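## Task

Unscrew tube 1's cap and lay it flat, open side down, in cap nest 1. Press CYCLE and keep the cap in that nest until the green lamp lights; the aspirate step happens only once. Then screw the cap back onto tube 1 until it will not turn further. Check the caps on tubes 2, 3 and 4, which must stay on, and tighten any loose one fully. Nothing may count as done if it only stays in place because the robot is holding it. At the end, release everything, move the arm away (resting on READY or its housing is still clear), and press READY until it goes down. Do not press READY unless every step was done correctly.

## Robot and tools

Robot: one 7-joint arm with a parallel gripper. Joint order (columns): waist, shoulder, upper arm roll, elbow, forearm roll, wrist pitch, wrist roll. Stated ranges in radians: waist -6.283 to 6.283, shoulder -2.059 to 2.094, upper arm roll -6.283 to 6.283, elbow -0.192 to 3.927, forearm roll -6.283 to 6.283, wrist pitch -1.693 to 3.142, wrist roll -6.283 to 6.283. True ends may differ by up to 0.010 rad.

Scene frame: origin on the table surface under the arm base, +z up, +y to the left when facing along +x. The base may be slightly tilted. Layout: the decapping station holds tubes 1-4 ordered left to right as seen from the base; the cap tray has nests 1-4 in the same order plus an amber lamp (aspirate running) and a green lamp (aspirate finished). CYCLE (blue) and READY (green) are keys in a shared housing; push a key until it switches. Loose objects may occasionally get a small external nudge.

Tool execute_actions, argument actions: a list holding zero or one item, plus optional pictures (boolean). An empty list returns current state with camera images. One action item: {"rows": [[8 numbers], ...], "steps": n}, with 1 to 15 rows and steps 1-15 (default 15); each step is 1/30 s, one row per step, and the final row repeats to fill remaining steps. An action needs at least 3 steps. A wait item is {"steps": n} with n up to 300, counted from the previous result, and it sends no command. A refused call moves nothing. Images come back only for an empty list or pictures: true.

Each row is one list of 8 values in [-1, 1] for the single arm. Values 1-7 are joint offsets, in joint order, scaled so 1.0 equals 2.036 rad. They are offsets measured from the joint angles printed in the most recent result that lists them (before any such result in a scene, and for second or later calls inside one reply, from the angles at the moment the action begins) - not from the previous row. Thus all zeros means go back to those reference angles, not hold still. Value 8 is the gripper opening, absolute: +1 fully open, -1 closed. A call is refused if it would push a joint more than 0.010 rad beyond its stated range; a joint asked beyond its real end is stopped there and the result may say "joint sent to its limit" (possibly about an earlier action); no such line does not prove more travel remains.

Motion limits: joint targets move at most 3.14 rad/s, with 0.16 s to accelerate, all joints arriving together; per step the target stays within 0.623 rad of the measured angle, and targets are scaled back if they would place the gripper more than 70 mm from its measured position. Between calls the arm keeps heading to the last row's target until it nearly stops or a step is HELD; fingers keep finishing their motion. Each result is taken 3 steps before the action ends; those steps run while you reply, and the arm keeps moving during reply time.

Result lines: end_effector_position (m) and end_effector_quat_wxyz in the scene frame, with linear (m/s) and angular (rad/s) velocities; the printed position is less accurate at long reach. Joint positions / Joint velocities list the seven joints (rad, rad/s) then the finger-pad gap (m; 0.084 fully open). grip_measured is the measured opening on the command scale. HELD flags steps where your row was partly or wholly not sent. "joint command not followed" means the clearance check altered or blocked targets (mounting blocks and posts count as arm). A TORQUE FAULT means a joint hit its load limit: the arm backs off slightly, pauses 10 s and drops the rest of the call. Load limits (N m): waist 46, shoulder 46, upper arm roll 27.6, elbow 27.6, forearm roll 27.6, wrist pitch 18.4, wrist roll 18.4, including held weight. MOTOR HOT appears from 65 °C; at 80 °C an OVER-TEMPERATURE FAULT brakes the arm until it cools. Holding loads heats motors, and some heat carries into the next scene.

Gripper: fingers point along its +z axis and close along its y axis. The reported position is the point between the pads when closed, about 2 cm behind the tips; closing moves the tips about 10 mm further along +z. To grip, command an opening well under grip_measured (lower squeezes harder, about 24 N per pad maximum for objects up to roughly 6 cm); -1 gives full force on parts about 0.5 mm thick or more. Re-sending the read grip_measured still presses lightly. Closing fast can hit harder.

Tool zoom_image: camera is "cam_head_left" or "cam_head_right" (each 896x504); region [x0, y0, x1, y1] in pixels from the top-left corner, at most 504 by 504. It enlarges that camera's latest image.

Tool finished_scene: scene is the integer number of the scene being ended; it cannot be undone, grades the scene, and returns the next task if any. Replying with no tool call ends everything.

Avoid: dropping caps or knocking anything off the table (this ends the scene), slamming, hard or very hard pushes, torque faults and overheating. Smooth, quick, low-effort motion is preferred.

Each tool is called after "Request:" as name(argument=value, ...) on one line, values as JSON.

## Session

Request:
execute_actions(actions=[])

Scene clock: 0.00 s of 11600.00 s.
end_effector_position=(+0.0926, +0.3321, +0.1705) grip_measured=+1.00 end_effector_quat_wxyz=(+0.497, +0.612, -0.320, +0.525) end_effector_velocity=(+0.000, +0.000, -0.000) end_effector_angular_velocity=(+0.001, -0.000, +0.001)
Joint positions: [-0.18  -0.33   1.809  1.109 -0.18   2.175  2.938  0.084]
Joint velocities: [ 0.     0.    -0.    -0.    -0.001 -0.001 -0.    -0.   ]

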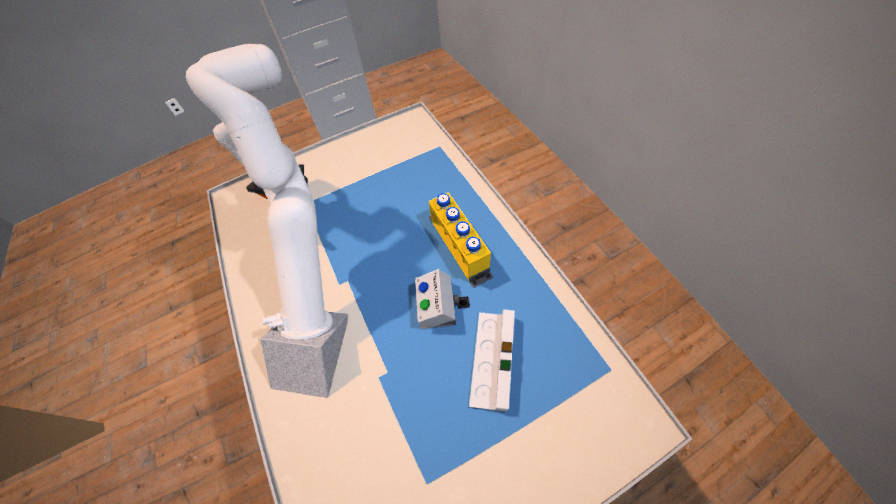

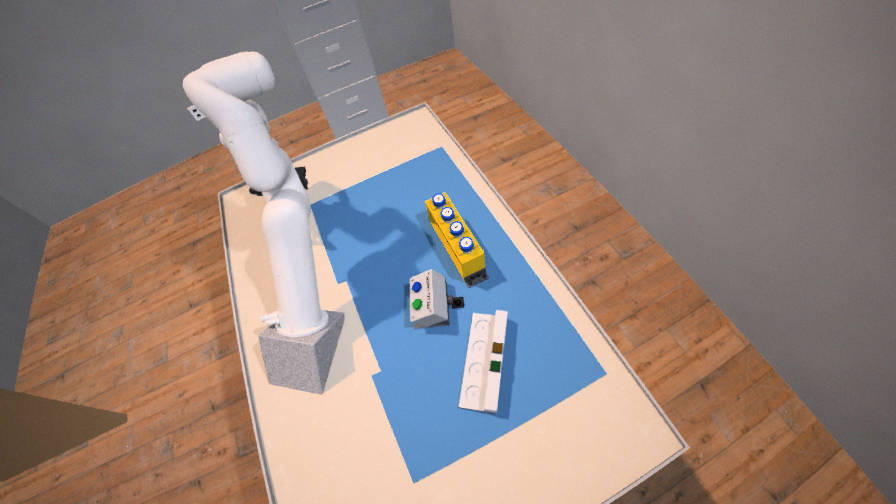

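Request:
zoom_image(camera="cam_head_left", region=[420, 185, 510, 290])

Request:
zoom_image(camera="cam_head_left", region=[455, 300, 535, 420])

Request:
zoom_image(camera="cam_head_left", region=[400, 262, 480, 337])

Region (420, 185, 510, 290) of cam_head_left's 896x504 image, scaled by 4.800, with more detail than that image has; it fills the left 432 columns of this view, and the rest is white.

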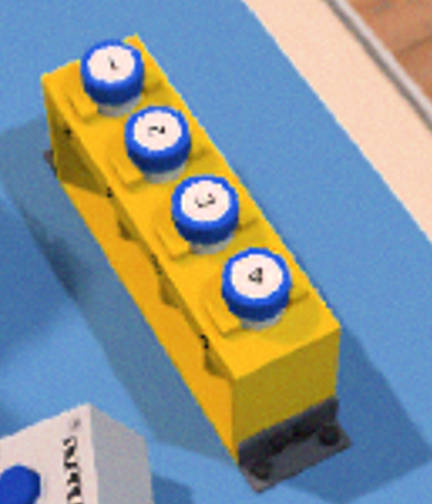

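Region (455, 300, 535, 420) of cam_head_left's 896x504 image, scaled by 4.200, with more detail than that image has.

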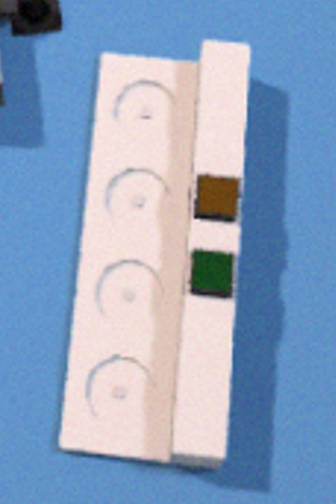

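Region (400, 262, 480, 337) of cam_head_left's 896x504 image, scaled by 6.300, with more detail than that image has; it fills the top 472 rows of this view, and the rest is white.

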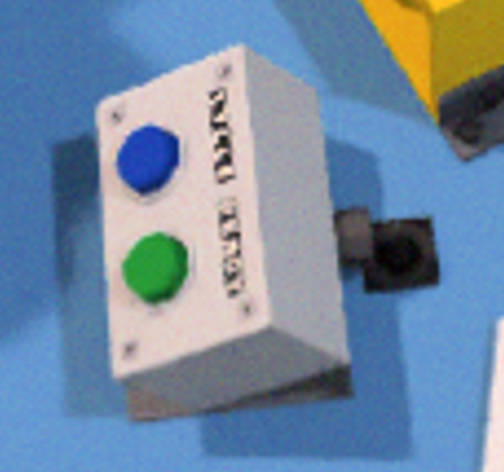

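Request:
zoom_image(camera="cam_head_left", region=[430, 188, 470, 228])

Request:
zoom_image(camera="cam_head_left", region=[450, 217, 490, 257])

Request:
zoom_image(camera="cam_head_left", region=[470, 305, 520, 355])

Region (430, 188, 470, 228) of cam_head_left's 896x504 image, scaled by 12.600, with more detail than that image has.

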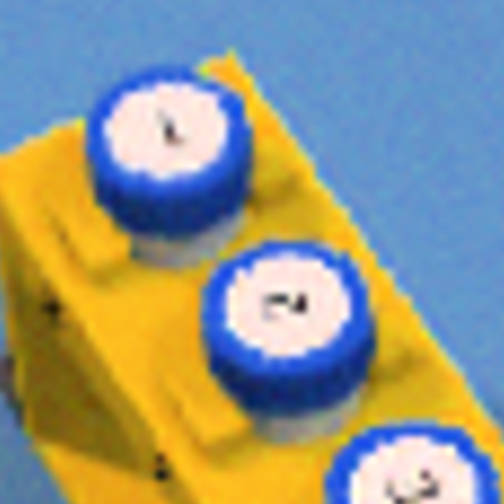

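Region (450, 217, 490, 257) of cam_head_left's 896x504 image, scaled by 12.600, with more detail than that image has.

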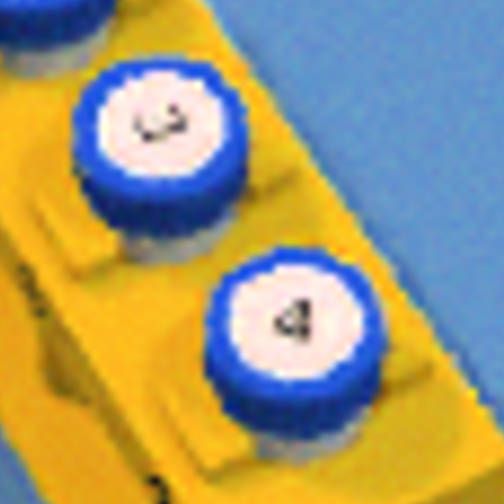

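Region (470, 305, 520, 355) of cam_head_left's 896x504 image, scaled by 10.080, with more detail than that image has.

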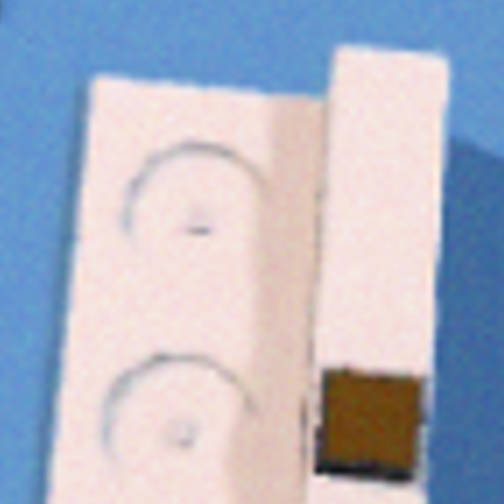

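Request:
execute_actions(actions=[{"rows": [[0.333,-0.296,-1,-0.1,0.088,-0.45,0.856,0.3]], "steps": 15}])

Request:
execute_actions(actions=[{"steps": 15}])

Scene clock: 2.23 s of 11600.00 s.
end_effector_position=(+0.0846, +0.3997, +0.1239) grip_measured=+0.29 end_effector_quat_wxyz=(-0.064, -0.552, +0.697, -0.453) end_effector_velocity=(+0.157, +0.321, +0.049) end_effector_angular_velocity=(+2.273, -0.839, -1.227)
Joint positions: [ 0.359 -0.806  1.235  0.964 -0.047  1.61   3.516  0.056]
Joint velocities: [ 0.599 -0.374 -1.307 -0.046  0.129 -1.013  1.381 -0.   ]
Steps of this call (steps 1 to 55: nothing new was sent; steps 56 to 67: the first 12 steps of this action). Readings (joint positions):
56: [-0.179 -0.330 1.808 1.108 -0.180 2.174 2.939]
57: [-0.174 -0.335 1.801 1.107 -0.178 2.168 2.945]
59: [-0.126 -0.380 1.749 1.091 -0.164 2.118 2.996]
63: [0.147 -0.636 1.479 1.001 -0.088 1.842 3.271]
67: the state above

Scene clock: 2.73 s of 11600.00 s.
end_effector_position=(+0.2364, +0.4450, +0.1772) grip_measured=+0.29 end_effector_quat_wxyz=(+0.079, -0.106, +0.955, -0.266) end_effector_velocity=(+0.305, -0.039, +0.142) end_effector_angular_velocity=(+0.895, -0.671, -1.787)
Joint positions: [ 0.446 -0.886  0.635  0.923 -0.016  1.373  4.111  0.056]
Joint velocities: [ 0.106 -0.094 -1.103 -0.036  0.032 -0.232  1.091  0.   ]
Kept back: nothing.
Steps of this call (steps 1 to 3: the last 3 steps of your previous action; steps 4 to 15: the robot went on to your last target). Readings (joint positions):
1: [0.370 -0.815 1.192 0.962 -0.043 1.580 3.561]
2: [0.373 -0.819 1.147 0.956 -0.040 1.554 3.604]
4: [0.382 -0.830 1.058 0.943 -0.035 1.511 3.687]
8: [0.413 -0.857 0.901 0.935 -0.026 1.446 3.847]
15: the state above

Request:
execute_actions(actions=[{"rows": [[0.026,-0.0228,-0.6672,-0.1615,0.0079,-0.1982,0.2795,0.3]], "steps": 15}])

Request:
execute_actions(actions=[{"steps": 30}], pictures=true)

Scene clock: 3.33 s of 11600.00 s.
end_effector_position=(+0.3902, +0.3323, +0.2028) grip_measured=+0.29 end_effector_quat_wxyz=(+0.077, +0.354, +0.924, -0.122) end_effector_velocity=(+0.183, -0.291, -0.016) end_effector_angular_velocity=(+0.463, -0.161, -1.295)
Joint positions: [ 0.482 -0.917  0.01   0.767 -0.005  1.162  4.499  0.056]
Joint velocities: [ 0.034 -0.028 -1.067 -0.341  0.012 -0.373  0.353 -0.   ]
Steps of this call (steps 1 to 6: the robot went on to your last target; steps 7 to 18: the first 12 steps of this action). Readings (joint positions):
7: [0.465 -0.903 0.383 0.916 -0.010 1.331 4.322]
8: [0.467 -0.905 0.348 0.913 -0.010 1.322 4.344]
10: [0.471 -0.909 0.283 0.886 -0.009 1.286 4.382]
14: [0.477 -0.912 0.150 0.817 -0.007 1.218 4.446]
18: the state above

Scene clock: 4.33 s of 11600.00 s.
end_effector_position=(+0.4408, +0.1235, +0.1800) grip_measured=+0.29 end_effector_quat_wxyz=(+0.000, +0.710, +0.704, -0.001) end_effector_velocity=(-0.001, -0.005, -0.001) end_effector_angular_velocity=(+0.005, +0.001, -0.018)
Joint positions: [ 0.499 -0.932 -0.721  0.594 -0.     0.97   4.68   0.056]
Joint velocities: [-0.    -0.    -0.017 -0.003 -0.001 -0.002  0.003 -0.   ]
Kept back: nothing.
Steps of this call (steps 1 to 3: the last 3 steps of your previous action; steps 4 to 30: the robot went on to your last target). Readings (joint positions):
1: [0.483 -0.918 -0.026 0.756 -0.005 1.149 4.511]
2: [0.484 -0.919 -0.062 0.745 -0.005 1.138 4.521]
4: [0.486 -0.921 -0.134 0.726 -0.004 1.117 4.541]
8: [0.489 -0.924 -0.282 0.693 -0.003 1.079 4.577]
30: the state above

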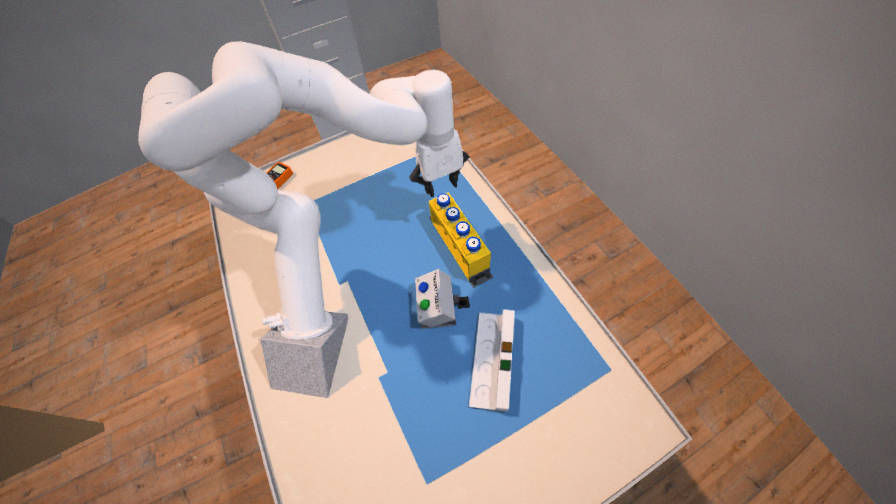

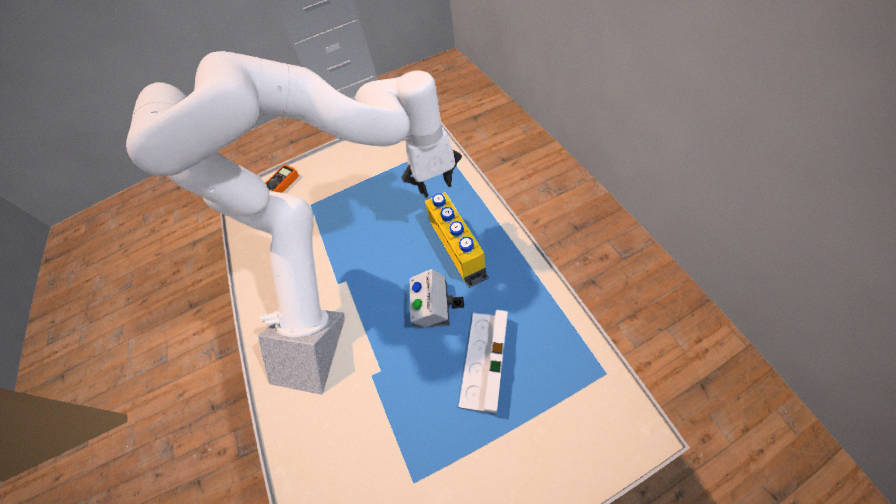

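Request:
execute_actions(actions=[{"rows": [[0.0356,0.03,-0.0233,-0.0366,0,-0.0781,0,0.3]], "steps": 15}])

Request:
execute_actions(actions=[{"steps": 4}], pictures=true)

Request:
zoom_image(camera="cam_head_left", region=[420, 175, 470, 225])

Scene clock: 4.90 s of 11600.00 s.
end_effector_position=(+0.4410, +0.1229, +0.1358) grip_measured=+0.29 end_effector_quat_wxyz=(-0.000, +0.711, +0.703, -0.000) end_effector_velocity=(+0.013, -0.003, -0.004) end_effector_angular_velocity=(+0.001, -0.046, -0.005)
Joint positions: [ 0.569 -0.873 -0.766  0.523 -0.     0.817  4.68   0.056]
Joint velocities: [ 0.022  0.015 -0.022 -0.006 -0.001 -0.075 -0.001  0.   ]
Steps of this call (steps 1 to 5: the robot went on to your last target; steps 6 to 17: the first 12 steps of this action). Readings (joint positions):
6: [0.499 -0.932 -0.722 0.594 -0.000 0.969 4.680]
7: [0.501 -0.930 -0.724 0.592 -0.000 0.963 4.680]
9: [0.519 -0.915 -0.737 0.576 -0.000 0.920 4.680]
13: [0.560 -0.880 -0.760 0.528 -0.000 0.840 4.680]
17: the state above

Scene clock: 5.03 s of 11600.00 s.
end_effector_position=(+0.4414, +0.1228, +0.1350) grip_measured=+0.29 end_effector_quat_wxyz=(+0.001, +0.711, +0.703, +0.000) end_effector_velocity=(-0.002, +0.001, -0.006) end_effector_angular_velocity=(+0.001, +0.004, +0.000)
Joint positions: [ 0.57  -0.872 -0.768  0.521 -0.     0.812  4.68   0.056]
Joint velocities: [ 0.008  0.006 -0.004 -0.011  0.001 -0.015  0.    -0.   ]
Kept back: nothing.
Steps of this call (steps 1 to 3: the last 3 steps of your previous action; step 4: the robot went on to your last target). Readings (joint positions):
1: [0.569 -0.873 -0.767 0.523 -0.000 0.815 4.680]
2: [0.570 -0.872 -0.767 0.522 -0.000 0.814 4.680]
4: the state above

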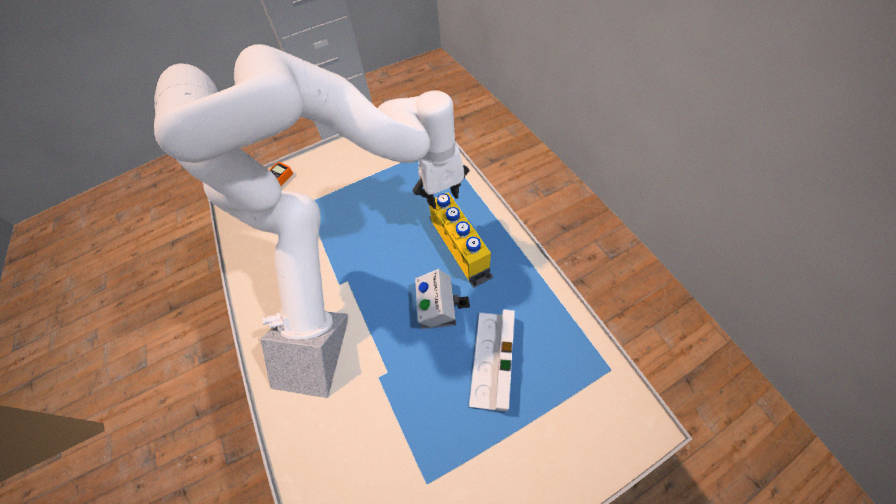

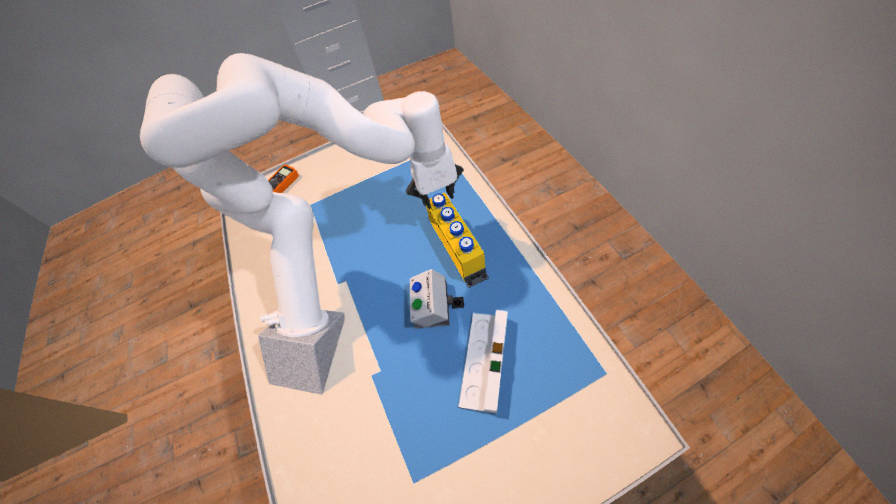

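Region (420, 175, 470, 225) of cam_head_left's 896x504 image, scaled by 10.080, with more detail than that image has.

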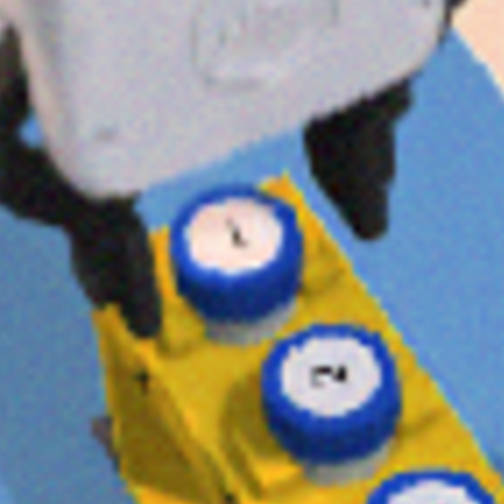

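Request:
execute_actions(actions=[{"rows": [[0.0012,0.0009,-0.0005,-0.0012,0,-0.0012,0,0.1],[0.0012,0.0009,-0.0005,-0.0012,0,-0.0012,0,-0.05],[0.0012,0.0009,-0.0005,-0.0012,0,-0.0012,0,-0.15],[0.0012,0.0009,-0.0005,-0.0012,0,-0.0012,0,-0.2],[0.0012,0.0009,-0.0005,-0.0012,0,-0.0012,0,-0.26],[0.0012,0.0009,-0.0005,-0.0012,0,-0.0012,0,-0.33],[0.0012,0.0009,-0.0005,-0.0012,0,-0.0012,0,-0.45],[0.0012,0.0009,-0.0005,-0.0012,0,-0.0012,0,-0.6],[0.0012,0.0009,-0.0005,-0.0012,0,-0.0012,0,-0.8]], "steps": 14}])

Scene clock: 5.57 s of 11600.00 s.
end_effector_position=(+0.4408, +0.1230, +0.1336) grip_measured=-0.25 end_effector_quat_wxyz=(-0.000, +0.711, +0.703, -0.000) end_effector_velocity=(-0.000, -0.000, -0.000) end_effector_angular_velocity=(+0.001, +0.001, -0.001)
Joint positions: [ 0.573 -0.87  -0.769  0.519 -0.     0.81   4.68   0.033]
Joint velocities: [ 0.     0.    -0.001 -0.     0.     0.    -0.     0.   ]
Steps of this call (steps 1 to 5: the robot went on to your last target; steps 6 to 16: the first 11 steps of this action). Readings (joint positions):
6: [0.571 -0.871 -0.768 0.520 -0.000 0.811 4.680]
7: [0.571 -0.871 -0.768 0.520 -0.000 0.811 4.680]
9: [0.572 -0.871 -0.768 0.520 -0.000 0.811 4.680]
13: [0.573 -0.870 -0.768 0.519 -0.000 0.810 4.680]
16: the state above

Request:
execute_actions(actions=[{"rows": [[-0.0004,-0.0003,0.0002,0.0003,0,0.0007,-1,-0.8]], "steps": 15}])

Request:
execute_actions(actions=[{"rows": [[-0.0006,-0.0005,0.0004,0.0005,0,0.0011,-1,-0.8]], "steps": 15}])

Request:
execute_actions(actions=[{"rows": [[-0.0006,-0.0005,0.0004,0.0005,0,0.0011,-1,-0.8]], "steps": 15}])

Request:
execute_actions(actions=[{"rows": [[-0.0006,-0.0005,0.0004,0.0005,0,0.0011,-1,-0.8]], "steps": 15}])

Scene clock: 6.10 s of 11600.00 s.
end_effector_position=(+0.4405, +0.1228, +0.1338) grip_measured=-0.25 end_effector_quat_wxyz=(-0.001, +0.427, +0.904, -0.000) end_effector_velocity=(-0.001, -0.001, +0.001) end_effector_angular_velocity=(+0.004, +0.002, +2.654)
Joint positions: [ 0.572 -0.871 -0.768  0.519 -0.     0.812  3.981  0.033]
Joint velocities: [-0.004 -0.003 -0.     0.002 -0.001  0.007 -2.655  0.   ]
Steps of this call (steps 1 to 3: the last 3 steps of your previous action; step 4: the robot went on to your last target; steps 5 to 16: the first 12 steps of this action). Readings (joint positions):
5: [0.573 -0.870 -0.769 0.519 -0.000 0.810 4.679]
6: [0.573 -0.870 -0.769 0.519 -0.000 0.810 4.673]
8: [0.573 -0.870 -0.769 0.519 -0.000 0.810 4.623]
12: [0.572 -0.871 -0.768 0.519 -0.000 0.811 4.340]
16: the state above

Scene clock: 6.60 s of 11600.00 s.
end_effector_position=(+0.4404, +0.1222, +0.1345) grip_measured=-0.25 end_effector_quat_wxyz=(-0.001, -0.220, +0.976, -0.000) end_effector_velocity=(+0.001, -0.002, +0.002) end_effector_angular_velocity=(+0.005, -0.001, +2.632)
Joint positions: [ 0.57  -0.872 -0.769  0.52  -0.001  0.815  2.654  0.033]
Joint velocities: [-0.003 -0.    -0.003  0.003  0.001  0.002 -2.637  0.   ]
Steps of this call (steps 1 to 3: the last 3 steps of your previous action; steps 4 to 15: the first 12 steps of this action, its rows measured from where the robot was after step 3). Readings (joint positions):
3: [0.571 -0.871 -0.769 0.520 -0.000 0.813 3.715]
4: [0.571 -0.871 -0.769 0.520 -0.000 0.813 3.627]
5: [0.571 -0.871 -0.769 0.520 -0.000 0.813 3.538]
7: [0.571 -0.871 -0.769 0.520 -0.000 0.813 3.361]
11: [0.570 -0.872 -0.769 0.520 -0.001 0.814 3.008]
15: the state above

Scene clock: 7.10 s of 11600.00 s.
end_effector_position=(+0.4409, +0.1221, +0.1353) grip_measured=-0.25 end_effector_quat_wxyz=(+0.001, +0.774, -0.633, +0.000) end_effector_velocity=(+0.001, +0.001, +0.002) end_effector_angular_velocity=(+0.002, -0.001, +2.640)
Joint positions: [ 0.569 -0.872 -0.768  0.522 -0.001  0.816  1.327  0.033]
Joint velocities: [-0.001 -0.002  0.003  0.003  0.001  0.001 -2.638 -0.   ]
Steps of this call (steps 1 to 3: the last 3 steps of your previous action; steps 4 to 15: the first 12 steps of this action, its rows measured from where the robot was after step 3). Readings (joint positions):
3: [0.570 -0.872 -0.769 0.521 -0.001 0.815 2.388]
4: [0.570 -0.872 -0.769 0.521 -0.001 0.815 2.300]
5: [0.570 -0.872 -0.769 0.521 -0.001 0.815 2.211]
7: [0.569 -0.872 -0.769 0.521 -0.001 0.815 2.035]
11: [0.569 -0.872 -0.768 0.521 -0.001 0.815 1.681]
15: the state above

Scene clock: 7.60 s of 11600.00 s.
end_effector_position=(+0.4413, +0.1226, +0.1362) grip_measured=-0.25 end_effector_quat_wxyz=(+0.000, +1.000, -0.022, +0.000) end_effector_velocity=(-0.001, +0.002, +0.001) end_effector_angular_velocity=(-0.001, +0.004, +2.642)
Joint positions: [ 0.568 -0.874 -0.766  0.523 -0.     0.818  0.     0.033]
Joint velocities: [-0.001 -0.003  0.005  0.     0.001  0.005 -2.638  0.   ]
Steps of this call (steps 1 to 3: the last 3 steps of your previous action; steps 4 to 15: the first 12 steps of this action, its rows measured from where the robot was after step 3). Readings (joint positions):
3: [0.569 -0.872 -0.768 0.522 -0.001 0.816 1.062]
4: [0.569 -0.872 -0.768 0.522 -0.001 0.816 0.973]
5: [0.569 -0.872 -0.768 0.522 -0.001 0.816 0.885]
7: [0.569 -0.873 -0.768 0.522 -0.001 0.816 0.708]
11: [0.568 -0.873 -0.767 0.523 -0.001 0.817 0.354]
15: the state above

Request:
execute_actions(actions=[{"rows": [[-0.0016,-0.0013,0.001,0.0012,0,0.003,-1,-0.8]], "steps": 12}])

Request:
execute_actions(actions=[{"rows": [[-0.0019,-0.0015,0.0012,0.0014,0,0.0035,-0.9,-0.8]], "steps": 12}])

Scene clock: 8.03 s of 11600.00 s.
end_effector_position=(+0.4408, +0.1229, +0.1371) grip_measured=-0.25 end_effector_quat_wxyz=(-0.000, +0.851, +0.525, -0.000) end_effector_velocity=(-0.002, -0.000, +0.003) end_effector_angular_velocity=(+0.001, +0.007, +2.638)
Joint positions: [ 0.566 -0.876 -0.764  0.524 -0.     0.823 -1.15   0.033]
Joint velocities: [-0.008 -0.006  0.006  0.004 -0.002  0.018 -2.637 -0.   ]
Steps of this call (steps 1 to 3: the last 3 steps of your previous action; step 4: the robot went on to your last target; steps 5 to 13: the first 9 steps of this action). Readings (joint positions):
5: [0.568 -0.874 -0.766 0.523 -0.000 0.818 -0.442]
6: [0.568 -0.874 -0.766 0.523 -0.000 0.818 -0.531]
8: [0.568 -0.874 -0.766 0.523 -0.000 0.819 -0.707]
12: [0.566 -0.875 -0.765 0.524 -0.000 0.822 -1.061]
13: the state above

Scene clock: 8.43 s of 11600.00 s.
end_effector_position=(+0.4407, +0.1228, +0.1389) grip_measured=-0.25 end_effector_quat_wxyz=(-0.000, +0.468, +0.884, -0.000) end_effector_velocity=(-0.000, +0.000, +0.005) end_effector_angular_velocity=(+0.003, +0.002, +2.638)
Joint positions: [ 0.562 -0.878 -0.762  0.527 -0.     0.829 -2.211  0.033]
Joint velocities: [-0.008 -0.008  0.005  0.006  0.     0.018 -2.638 -0.   ]
Steps of this call (steps 1 to 3: the last 3 steps of your previous action; steps 4 to 12: the first 9 steps of this action, its rows measured from where the robot was after step 3). Readings (joint positions):
3: [0.565 -0.876 -0.764 0.525 -0.000 0.824 -1.415]
4: [0.565 -0.876 -0.764 0.525 -0.000 0.824 -1.503]
5: [0.565 -0.876 -0.764 0.525 -0.000 0.824 -1.592]
7: [0.565 -0.876 -0.764 0.525 -0.000 0.825 -1.769]
11: [0.563 -0.878 -0.763 0.527 -0.000 0.829 -2.123]
12: the state above

Request:
execute_actions(actions=[{"rows": [[-0.008,-0.007,0.005,0.008,0,0.017,-0.573,-0.8],[-0.008,-0.007,0.005,0.008,0,0.017,-0.573,-0.8],[-0.008,-0.007,0.005,0.008,0,0.017,-0.573,-0.8],[-0.0245,-0.0205,0.015,0.0243,0,0.052,-0.573,-0.8]], "steps": 12}])

Scene clock: 8.83 s of 11600.00 s.
end_effector_position=(+0.4411, +0.1228, +0.1568) grip_measured=-0.25 end_effector_quat_wxyz=(-0.001, -0.018, +1.000, +0.000) end_effector_velocity=(+0.026, -0.004, +0.160) end_effector_angular_velocity=(+0.004, -0.092, +1.634)
Joint positions: [ 0.533 -0.903 -0.744  0.556 -0.     0.892 -3.22   0.033]
Joint velocities: [-0.227 -0.196  0.13   0.259  0.002  0.432 -1.644  0.   ]
Steps of this call (steps 1 to 3: the last 3 steps of your previous action; steps 4 to 12: the first 9 steps of this action). Readings (joint positions):
4: [0.562 -0.879 -0.762 0.527 -0.000 0.831 -2.565]
5: [0.562 -0.879 -0.762 0.527 -0.000 0.831 -2.653]
7: [0.560 -0.880 -0.761 0.528 -0.000 0.834 -2.830]
11: [0.541 -0.896 -0.749 0.547 -0.000 0.876 -3.159]
12: the state above

Request:
execute_actions(actions=[{"rows": [[0.0235,0.0972,-0.2956,0.073,0,0.0064,-0.076,-0.8]], "steps": 15}])

Request:
execute_actions(actions=[{"steps": 5}])

Scene clock: 9.63 s of 11600.00 s.
end_effector_position=(+0.4398, +0.0093, +0.1629) grip_measured=-0.25 end_effector_quat_wxyz=(-0.003, +0.066, +0.998, +0.013) end_effector_velocity=(-0.061, -0.357, -0.011) end_effector_angular_velocity=(-0.022, +0.013, -0.969)
Joint positions: [ 0.55  -0.801 -1.071  0.647 -0.     0.918 -3.376  0.033]
Joint velocities: [ 0.112  0.352 -1.005  0.208  0.    -0.049  0.003  0.   ]
Steps of this call (steps 1 to 3: the last 3 steps of your previous action; steps 4 to 12: the robot went on to your last target; steps 13 to 24: the first 12 steps of this action). Readings (joint positions):
13: [0.513 -0.920 -0.732 0.576 -0.000 0.935 -3.376]
14: [0.514 -0.918 -0.737 0.577 -0.000 0.935 -3.376]
16: [0.520 -0.902 -0.780 0.587 -0.000 0.932 -3.376]
20: [0.535 -0.849 -0.935 0.618 -0.000 0.925 -3.376]
24: the state above

Scene clock: 9.80 s of 11600.00 s.
end_effector_position=(+0.4250, -0.0496, +0.1627) grip_measured=-0.25 end_effector_quat_wxyz=(-0.002, +0.144, +0.990, +0.008) end_effector_velocity=(-0.112, -0.337, +0.010) end_effector_angular_velocity=(-0.104, -0.004, -0.901)
Joint positions: [ 0.568 -0.744 -1.234  0.681 -0.     0.91  -3.375  0.033]
Joint velocities: [ 0.101  0.323 -0.93   0.193  0.002 -0.045  0.002 -0.   ]
Kept back: nothing.
Steps of this call (steps 1 to 3: the last 3 steps of your previous action; steps 4 to 5: the robot went on to your last target). Readings (joint positions):
1: [0.554 -0.790 -1.104 0.654 -0.000 0.917 -3.375]
2: [0.558 -0.778 -1.137 0.660 -0.000 0.915 -3.375]
4: [0.565 -0.755 -1.202 0.674 -0.000 0.912 -3.375]
5: the state above

Request:
execute_actions(actions=[{"rows": [[0.2917,-0.0022,-0.3868,0.067,0,-0.1375,0,-0.8]], "steps": 15}])

Request:
execute_actions(actions=[{"steps": 14}], pictures=true)

Request:
zoom_image(camera="cam_head_left", region=[460, 290, 530, 360])

Scene clock: 10.30 s of 11600.00 s.
end_effector_position=(+0.4092, -0.1584, +0.0991) grip_measured=-0.25 end_effector_quat_wxyz=(+0.009, +0.268, +0.963, +0.019) end_effector_velocity=(-0.097, -0.255, -0.213) end_effector_angular_velocity=(-0.087, +0.108, -0.546)
Joint positions: [ 0.979 -0.738 -1.796  0.78  -0.     0.717 -3.375  0.033]
Joint velocities: [ 1.125 -0.067 -1.386  0.227  0.002 -0.532 -0.001 -0.   ]
Steps of this call (steps 1 to 3: the robot went on to your last target; steps 4 to 15: the first 12 steps of this action). Readings (joint positions):
4: [0.577 -0.715 -1.320 0.699 -0.000 0.906 -3.375]
5: [0.584 -0.714 -1.333 0.702 -0.000 0.903 -3.375]
7: [0.632 -0.716 -1.388 0.714 -0.000 0.879 -3.375]
11: [0.821 -0.728 -1.601 0.749 -0.000 0.792 -3.375]
15: the state above

Scene clock: 10.77 s of 11600.00 s.
end_effector_position=(+0.3883, -0.2006, +0.0653) grip_measured=-0.25 end_effector_quat_wxyz=(-0.000, +0.308, +0.951, +0.000) end_effector_velocity=(-0.004, -0.004, -0.004) end_effector_angular_velocity=(-0.001, +0.006, -0.010)
Joint positions: [ 1.16  -0.748 -2.019  0.817 -0.     0.631 -3.375  0.033]
Joint velocities: [ 0.018 -0.002 -0.024  0.002  0.    -0.007 -0.    -0.   ]
Kept back: nothing.
Steps of this call (steps 1 to 3: the last 3 steps of your previous action; steps 4 to 14: the robot went on to your last target). Readings (joint positions):
1: [1.016 -0.740 -1.842 0.788 -0.000 0.700 -3.375]
2: [1.051 -0.742 -1.885 0.795 -0.000 0.683 -3.375]
4: [1.106 -0.746 -1.953 0.805 -0.000 0.658 -3.375]
8: [1.149 -0.748 -2.005 0.814 -0.000 0.637 -3.375]
14: the state above

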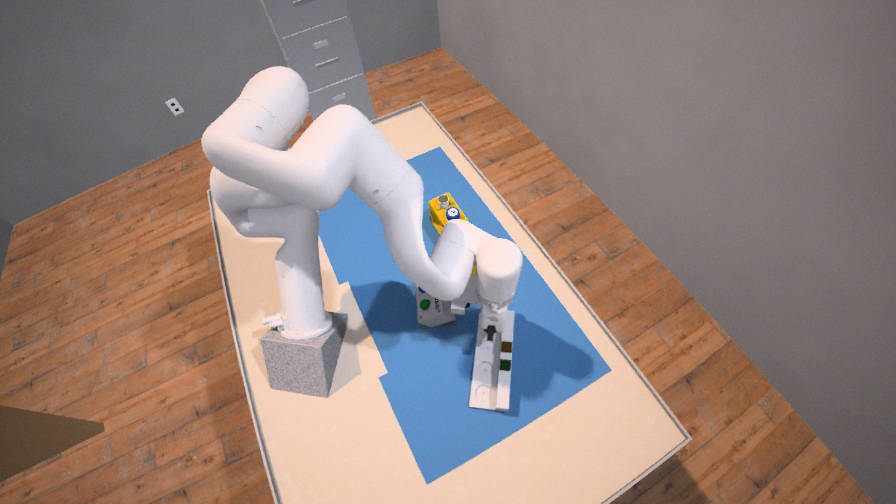

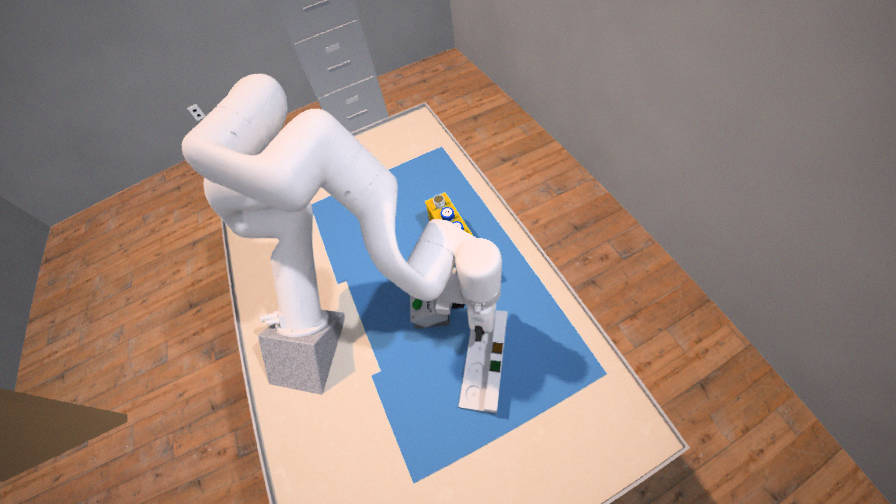

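Region (460, 290, 530, 360) of cam_head_left's 896x504 image, scaled by 7.200, with more detail than that image has.

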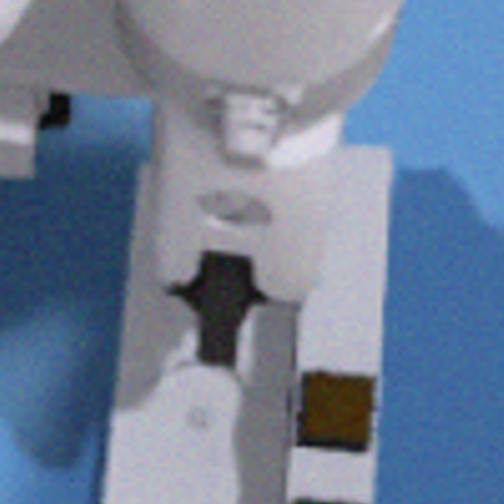

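Request:
execute_actions(actions=[{"rows": [[0.015,-0.005,-0.011,-0.0015,0,-0.013,0,-0.8],[0.03,-0.011,-0.022,-0.003,0,-0.026,0,-0.8],[0.0366,-0.0132,-0.0269,-0.0037,0,-0.0321,0,-0.8],[0.0366,-0.0132,-0.0269,-0.0037,0,-0.0321,0,-0.8],[0.0366,-0.0132,-0.0269,-0.0037,0,-0.0321,0,-0.8],[0.0381,-0.0138,-0.028,-0.0038,0,-0.0335,0,-0.8],[0.0397,-0.0143,-0.0291,-0.004,0,-0.0349,0,-0.8],[0.0412,-0.0149,-0.0303,-0.0042,0,-0.0362,0,-0.8],[0.0428,-0.0154,-0.0314,-0.0043,0,-0.0376,0,-0.8],[0.0443,-0.016,-0.0325,-0.0045,0,-0.039,0,-0.8],[0.0459,-0.0166,-0.0336,-0.0047,0,-0.0404,0,-0.8]], "steps": 15}])

Request:
execute_actions(actions=[{"steps": 8}])

Scene clock: 11.40 s of 11600.00 s.
end_effector_position=(+0.3881, -0.2010, +0.0395) grip_measured=-0.25 end_effector_quat_wxyz=(-0.000, +0.309, +0.951, +0.000) end_effector_velocity=(-0.000, -0.005, -0.030) end_effector_angular_velocity=(-0.013, -0.004, -0.005)
Joint positions: [ 1.242 -0.778 -2.079  0.809 -0.     0.559 -3.375  0.033]
Joint velocities: [ 0.103 -0.037 -0.08  -0.004 -0.002 -0.097  0.001  0.   ]
Steps of this call (steps 1 to 7: the robot went on to your last target; steps 8 to 19: the first 12 steps of this action). Readings (joint positions):
8: [1.162 -0.749 -2.022 0.817 -0.000 0.630 -3.375]
9: [1.166 -0.750 -2.024 0.817 -0.000 0.626 -3.375]
11: [1.185 -0.757 -2.038 0.816 -0.000 0.608 -3.375]
15: [1.224 -0.772 -2.065 0.809 -0.000 0.576 -3.375]
19: the state above

Scene clock: 11.67 s of 11600.00 s.
end_effector_position=(+0.3880, -0.2010, +0.0364) grip_measured=-0.25 end_effector_quat_wxyz=(-0.000, +0.309, +0.951, -0.000) end_effector_velocity=(-0.001, +0.000, -0.004) end_effector_angular_velocity=(+0.001, +0.001, -0.001)
Joint positions: [ 1.252 -0.781 -2.086  0.808 -0.     0.55  -3.375  0.033]
Joint velocities: [ 0.009 -0.005 -0.008 -0.004  0.    -0.01  -0.001 -0.   ]
Kept back: nothing.
Steps of this call (steps 1 to 3: the last 3 steps of your previous action; steps 4 to 8: the robot went on to your last target). Readings (joint positions):
1: [1.245 -0.779 -2.081 0.808 -0.000 0.556 -3.375]
2: [1.247 -0.780 -2.083 0.808 -0.000 0.554 -3.375]
4: [1.250 -0.781 -2.085 0.808 -0.000 0.552 -3.375]
8: the state above

Request:
execute_actions(actions=[{"rows": [[0.0016,-0.0006,-0.0011,-0.0002,0,-0.0014,0,-0.8],[0.0031,-0.0011,-0.0022,-0.0003,0,-0.0028,0,-0.8],[0.0039,-0.0014,-0.0028,-0.0004,0,-0.0034,0,-0.8]], "steps": 13}])

Scene clock: 12.13 s of 11600.00 s.
end_effector_position=(+0.3880, -0.2012, +0.0355) grip_measured=-0.24 end_effector_quat_wxyz=(-0.001, +0.309, +0.951, -0.001) end_effector_velocity=(-0.000, -0.001, -0.001) end_effector_angular_velocity=(-0.002, +0.000, +0.001)
Joint positions: [ 1.256 -0.781 -2.089  0.808  0.     0.548 -3.375  0.034]
Joint velocities: [ 0.005 -0.001 -0.004  0.001 -0.001 -0.004 -0.     0.   ]
Steps of this call (steps 1 to 4: the robot went on to your last target; steps 5 to 14: the first 10 steps of this action). Readings (joint positions):
5: [1.253 -0.781 -2.087 0.808 -0.000 0.550 -3.375]
6: [1.253 -0.782 -2.087 0.808 -0.000 0.549 -3.375]
8: [1.254 -0.781 -2.088 0.808 -0.000 0.549 -3.375]
12: [1.256 -0.781 -2.089 0.808 0.000 0.548 -3.375]
14: the state above

Request:
execute_actions(actions=[{"rows": [[-0.0008,0.0003,0.0006,0,0,0.0007,0,-0.2],[-0.0008,0.0003,0.0006,0,0,0.0007,0,-0.1],[-0.0008,0.0003,0.0006,0,0,0.0007,0,0.1],[-0.0008,0.0003,0.0006,0,0,0.0007,0,0.1],[-0.0008,0.0003,0.0006,0,0,0.0007,0,0.1],[-0.0008,0.0003,0.0006,0,0,0.0007,0,0.1],[-0.015,0.005,0.011,0.0015,0,0.013,0,0.1],[-0.0462,0.016,0.0332,0.0046,0,0.0403,0,0.1],[-0.0462,0.016,0.0332,0.0046,0,0.0403,0,0.1],[-0.0462,0.016,0.0332,0.0046,0,0.0403,0,0.1],[-0.0462,0.016,0.0332,0.0046,0,0.0403,0,0.1],[-0.0462,0.016,0.0332,0.0046,0,0.0403,0,0.1],[-0.34,0.058,0.269,-0.0929,0,0.136,-0.05,0.1]], "steps": 15}])

Request:
execute_actions(actions=[{"steps": 10}])

Scene clock: 13.43 s of 11600.00 s.
end_effector_position=(+0.3850, -0.1981, +0.0499) grip_measured=+0.09 end_effector_quat_wxyz=(-0.004, +0.310, +0.951, +0.004) end_effector_velocity=(+0.033, -0.049, +0.162) end_effector_angular_velocity=(-0.127, -0.082, -0.008)
Joint positions: [ 1.2   -0.765 -2.05   0.806 -0.     0.599 -3.375  0.048]
Joint velocities: [-0.395  0.166  0.276  0.129  0.004  0.298  0.     0.001]
Steps of this call (steps 1 to 3: the last 3 steps of your previous action; steps 4 to 15: the robot went on to your last target; steps 16 to 27: nothing new was sent; steps 28 to 39: the first 12 steps of this action). Readings (joint positions):
28: [1.257 -0.783 -2.091 0.808 -0.000 0.547 -3.375]
29: [1.257 -0.783 -2.090 0.808 -0.000 0.547 -3.375]
31: [1.259 -0.785 -2.092 0.809 -0.000 0.541 -3.375]
35: [1.256 -0.785 -2.089 0.807 -0.001 0.545 -3.375]
39: the state above

Scene clock: 13.77 s of 11600.00 s.
end_effector_position=(+0.3645, -0.1580, +0.1211) grip_measured=+0.09 end_effector_quat_wxyz=(+0.008, +0.268, +0.963, +0.008) end_effector_velocity=(-0.147, +0.151, +0.199) end_effector_angular_velocity=(-0.098, +0.071, +0.304)
Joint positions: [ 0.76  -0.692 -1.699  0.682  0.     0.759 -3.444  0.048]
Joint velocities: [-1.687  0.254  1.338 -0.531  0.     0.55  -0.275  0.   ]
Kept back: nothing.
Steps of this call (steps 1 to 3: the last 3 steps of your previous action; steps 4 to 10: the robot went on to your last target). Readings (joint positions):
1: [1.188 -0.760 -2.042 0.810 -0.000 0.608 -3.375]
2: [1.174 -0.756 -2.031 0.811 -0.000 0.617 -3.376]
4: [1.116 -0.746 -1.983 0.794 -0.000 0.641 -3.386]
8: [0.881 -0.710 -1.795 0.720 -0.000 0.719 -3.424]
10: the state above

Request:
execute_actions(actions=[{"rows": [[-0.3989,-0.0545,0.3235,-0.1864,0,0.0882,-0.0555,-1]], "steps": 15}])

Request:
execute_actions(actions=[{"steps": 3}], pictures=true)

Request:
zoom_image(camera="cam_head_left", region=[470, 305, 520, 355])

Request:
zoom_image(camera="cam_head_right", region=[462, 305, 512, 355])

Scene clock: 14.33 s of 11600.00 s.
end_effector_position=(+0.2944, -0.0642, +0.1463) grip_measured=-1.00 end_effector_quat_wxyz=(+0.003, +0.201, +0.980, +0.009) end_effector_velocity=(-0.139, +0.125, -0.011) end_effector_angular_velocity=(-0.142, +0.089, +0.169)
Joint positions: [ 0.051 -0.781 -1.124  0.354  0.     0.919 -3.543  0.   ]
Joint velocities: [-1.16  -0.251  0.93  -0.593  0.     0.215 -0.147  0.   ]
Steps of this call (steps 1 to 5: the robot went on to your last target; steps 6 to 17: the first 12 steps of this action). Readings (joint positions):
6: [0.587 -0.666 -1.560 0.625 0.000 0.817 -3.473]
7: [0.574 -0.667 -1.549 0.620 0.000 0.820 -3.475]
9: [0.518 -0.678 -1.500 0.592 0.000 0.832 -3.483]
13: [0.276 -0.732 -1.304 0.467 0.000 0.878 -3.515]
17: the state above

Scene clock: 14.43 s of 11600.00 s.
end_effector_position=(+0.2859, -0.0572, +0.1454) grip_measured=-1.00 end_effector_quat_wxyz=(+0.001, +0.196, +0.981, +0.003) end_effector_velocity=(-0.042, +0.031, -0.002) end_effector_angular_velocity=(-0.071, +0.037, +0.054)
Joint positions: [-0.019 -0.796 -1.068  0.319  0.     0.932 -3.552  0.   ]
Joint velocities: [-0.364 -0.074  0.301 -0.172 -0.     0.067 -0.051  0.   ]
Kept back: nothing.
Steps of this call (steps 1 to 3: the last 3 steps of your previous action). Readings (joint positions):
1: [0.018 -0.788 -1.098 0.337 0.000 0.925 -3.547]
2: [-0.004 -0.793 -1.080 0.326 0.000 0.929 -3.550]
3: the state above

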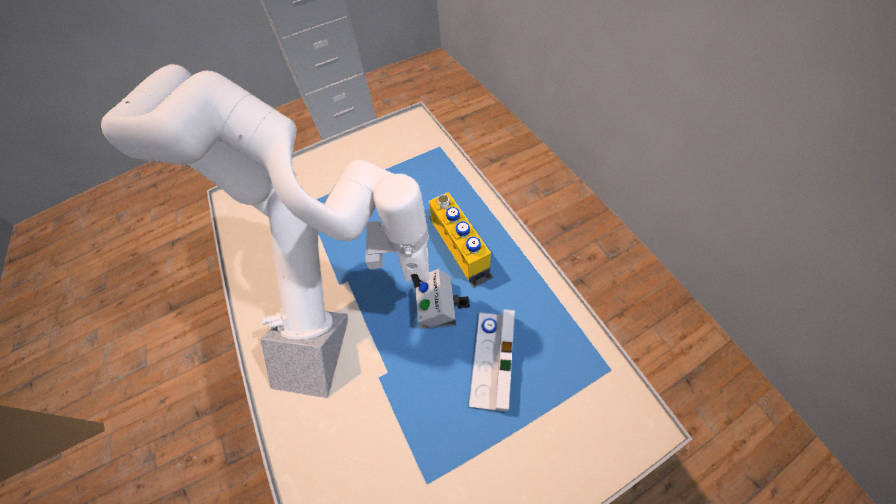

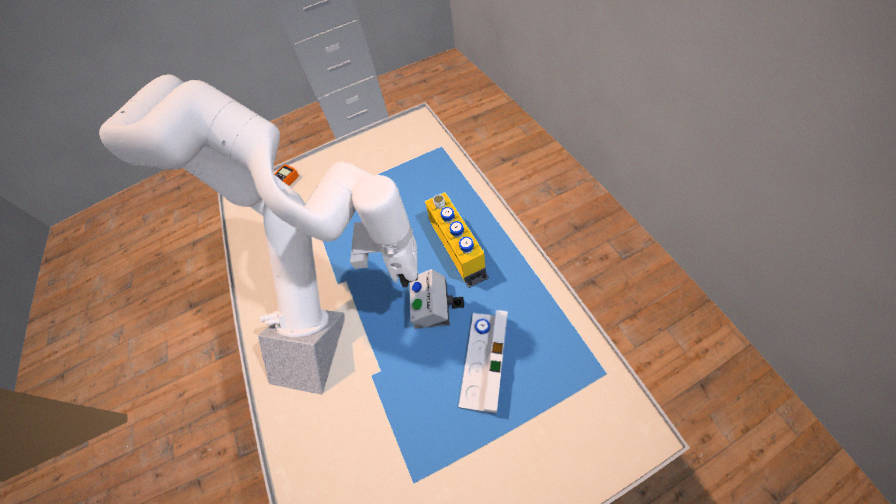

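Region (470, 305, 520, 355) of cam_head_left's 896x504 image, scaled by 10.080, with more detail than that image has.

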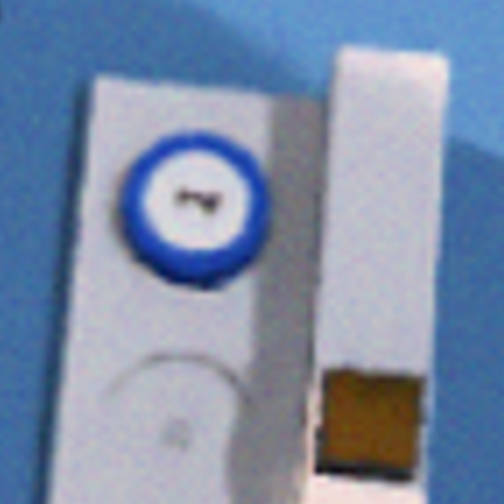

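Region (462, 305, 512, 355) of cam_head_right's 896x504 image, scaled by 10.080, with more detail than that image has.

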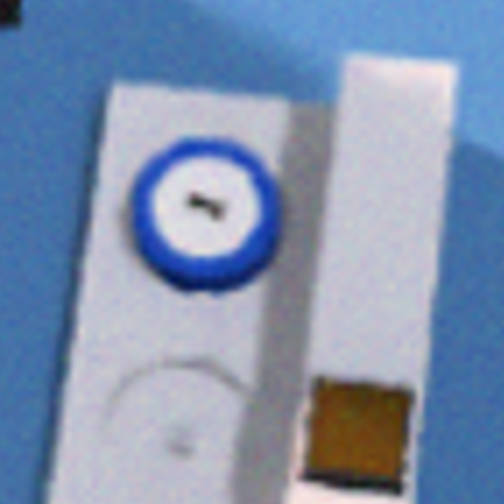

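Request:
execute_actions(actions=[{"rows": [[0.0196,0.0107,-0.0118,-0.0295,0,-0.0473,-0.0025,-1],[0.0196,0.0107,-0.0118,-0.0295,0,-0.0473,-0.0025,-1],[0.0196,0.0107,-0.0118,-0.0295,0,-0.0473,-0.0025,-1],[0.0472,0.0199,-0.0319,-0.0405,0,-0.0796,-0.0025,-1],[0.0472,0.0199,-0.0319,-0.0405,0,-0.0796,-0.0025,-1],[0.0472,0.0199,-0.0319,-0.0405,0,-0.0796,-0.0025,-1],[0.0519,0.0213,-0.0353,-0.0418,0,-0.0844,-0.0025,-1],[0.0566,0.0227,-0.0388,-0.0432,0,-0.0892,-0.0025,-1],[0.0613,0.0241,-0.0422,-0.0445,0,-0.094,-0.0025,-1],[0.066,0.0256,-0.0456,-0.0459,0,-0.0989,-0.0025,-1],[0.0707,0.027,-0.049,-0.0472,0,-0.1037,-0.0025,-1],[0.0754,0.0284,-0.0525,-0.0485,0,-0.1085,-0.0025,-1],[0.0801,0.0298,-0.0559,-0.0499,0,-0.1133,-0.0025,-1],[0.0825,0.0305,-0.0576,-0.0505,0,-0.1157,-0.0025,-1]], "steps": 15}])

Request:
execute_actions(actions=[{"steps": 10}], pictures=true)

Scene clock: 15.30 s of 11600.00 s.
end_effector_position=(+0.2819, -0.0539, +0.1019) grip_measured=-1.00 end_effector_quat_wxyz=(-0.001, +0.193, +0.981, +0.001) end_effector_velocity=(+0.005, -0.006, -0.068) end_effector_angular_velocity=(-0.017, -0.018, -0.002)
Joint positions: [ 0.092 -0.751 -1.143  0.233  0.     0.758 -3.558  0.   ]
Joint velocities: [ 0.307  0.095 -0.228 -0.088 -0.001 -0.344 -0.001  0.   ]
Steps of this call (steps 1 to 14: the robot went on to your last target; steps 15 to 26: the first 12 steps of this action). Readings (joint positions):
15: [-0.051 -0.803 -1.041 0.303 0.000 0.938 -3.557]
16: [-0.048 -0.802 -1.043 0.301 0.000 0.932 -3.557]
18: [-0.024 -0.793 -1.061 0.288 0.000 0.898 -3.557]
22: [0.045 -0.767 -1.109 0.250 0.000 0.812 -3.557]
26: the state above

Scene clock: 15.63 s of 11600.00 s.
end_effector_position=(+0.2828, -0.0551, +0.0908) grip_measured=-1.00 end_effector_quat_wxyz=(+0.001, +0.194, +0.981, -0.001) end_effector_velocity=(-0.000, -0.000, -0.004) end_effector_angular_velocity=(+0.003, -0.001, -0.001)
Joint positions: [ 0.146 -0.735 -1.183  0.219  0.     0.699 -3.558  0.   ]
Joint velocities: [ 0.021  0.004 -0.019 -0.003 -0.001 -0.016 -0.001  0.   ]
Kept back: nothing.
Steps of this call (steps 1 to 3: the last 3 steps of your previous action; steps 4 to 10: the robot went on to your last target). Readings (joint positions):
1: [0.102 -0.748 -1.151 0.230 0.000 0.746 -3.558]
2: [0.112 -0.745 -1.158 0.227 0.000 0.736 -3.558]
4: [0.129 -0.740 -1.170 0.224 0.000 0.718 -3.558]
8: [0.143 -0.736 -1.182 0.220 0.000 0.702 -3.558]
10: the state above

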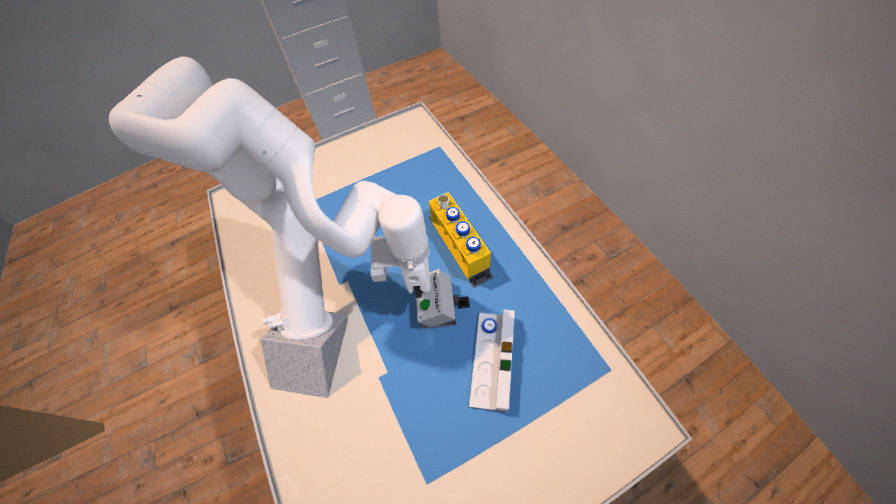

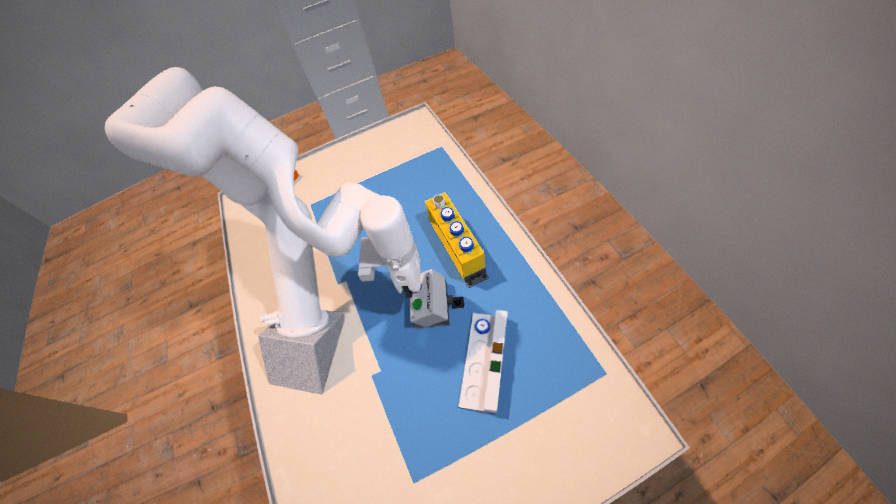

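Request:
execute_actions(actions=[{"steps": 5}], pictures=true)

Scene clock: 15.80 s of 11600.00 s.
end_effector_position=(+0.2828, -0.0551, +0.0904) grip_measured=-1.00 end_effector_quat_wxyz=(+0.001, +0.194, +0.981, -0.000) end_effector_velocity=(-0.000, +0.001, -0.002) end_effector_angular_velocity=(+0.001, +0.001, -0.000)
Joint positions: [ 0.147 -0.735 -1.185  0.219  0.     0.698 -3.558  0.   ]
Joint velocities: [ 0.006  0.002 -0.002 -0.003  0.002 -0.006 -0.     0.   ]
Kept back: nothing.
Steps of this call (steps 1 to 5: the robot went on to your last target). Readings (joint positions):
1: [0.146 -0.735 -1.184 0.219 0.000 0.699 -3.558]
2: [0.147 -0.735 -1.184 0.219 0.000 0.699 -3.558]
4: [0.147 -0.735 -1.185 0.219 0.000 0.698 -3.558]
5: the state above

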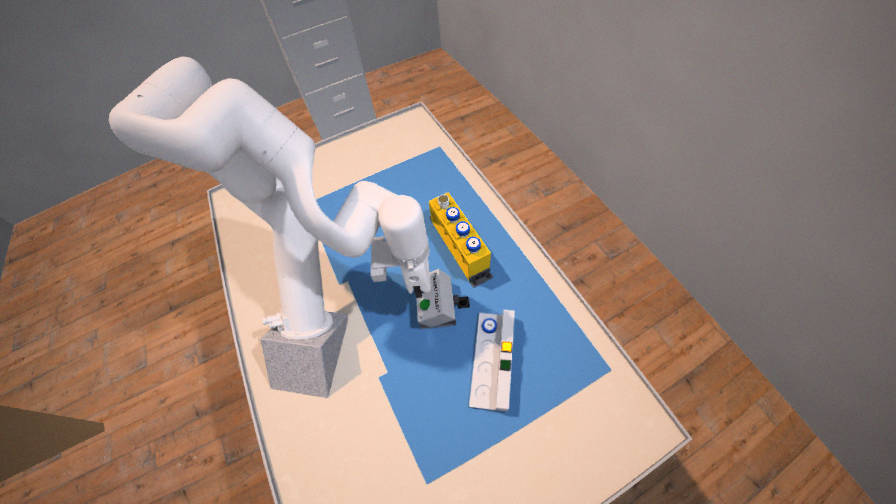

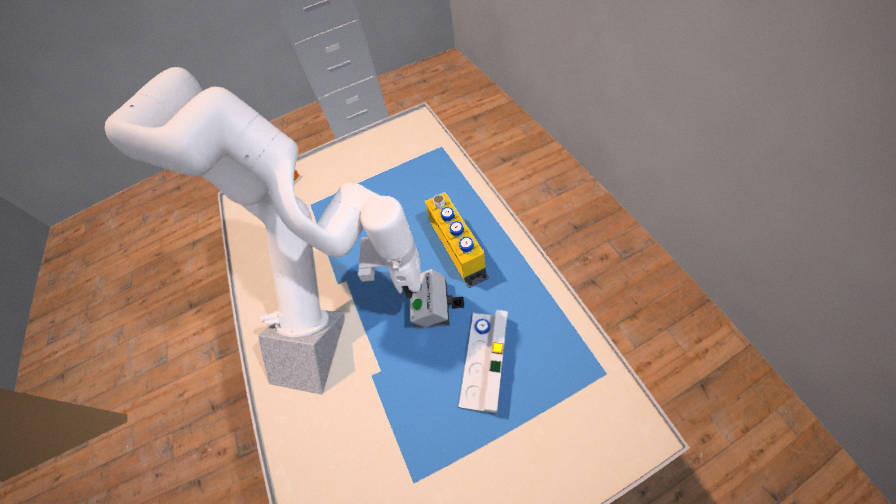

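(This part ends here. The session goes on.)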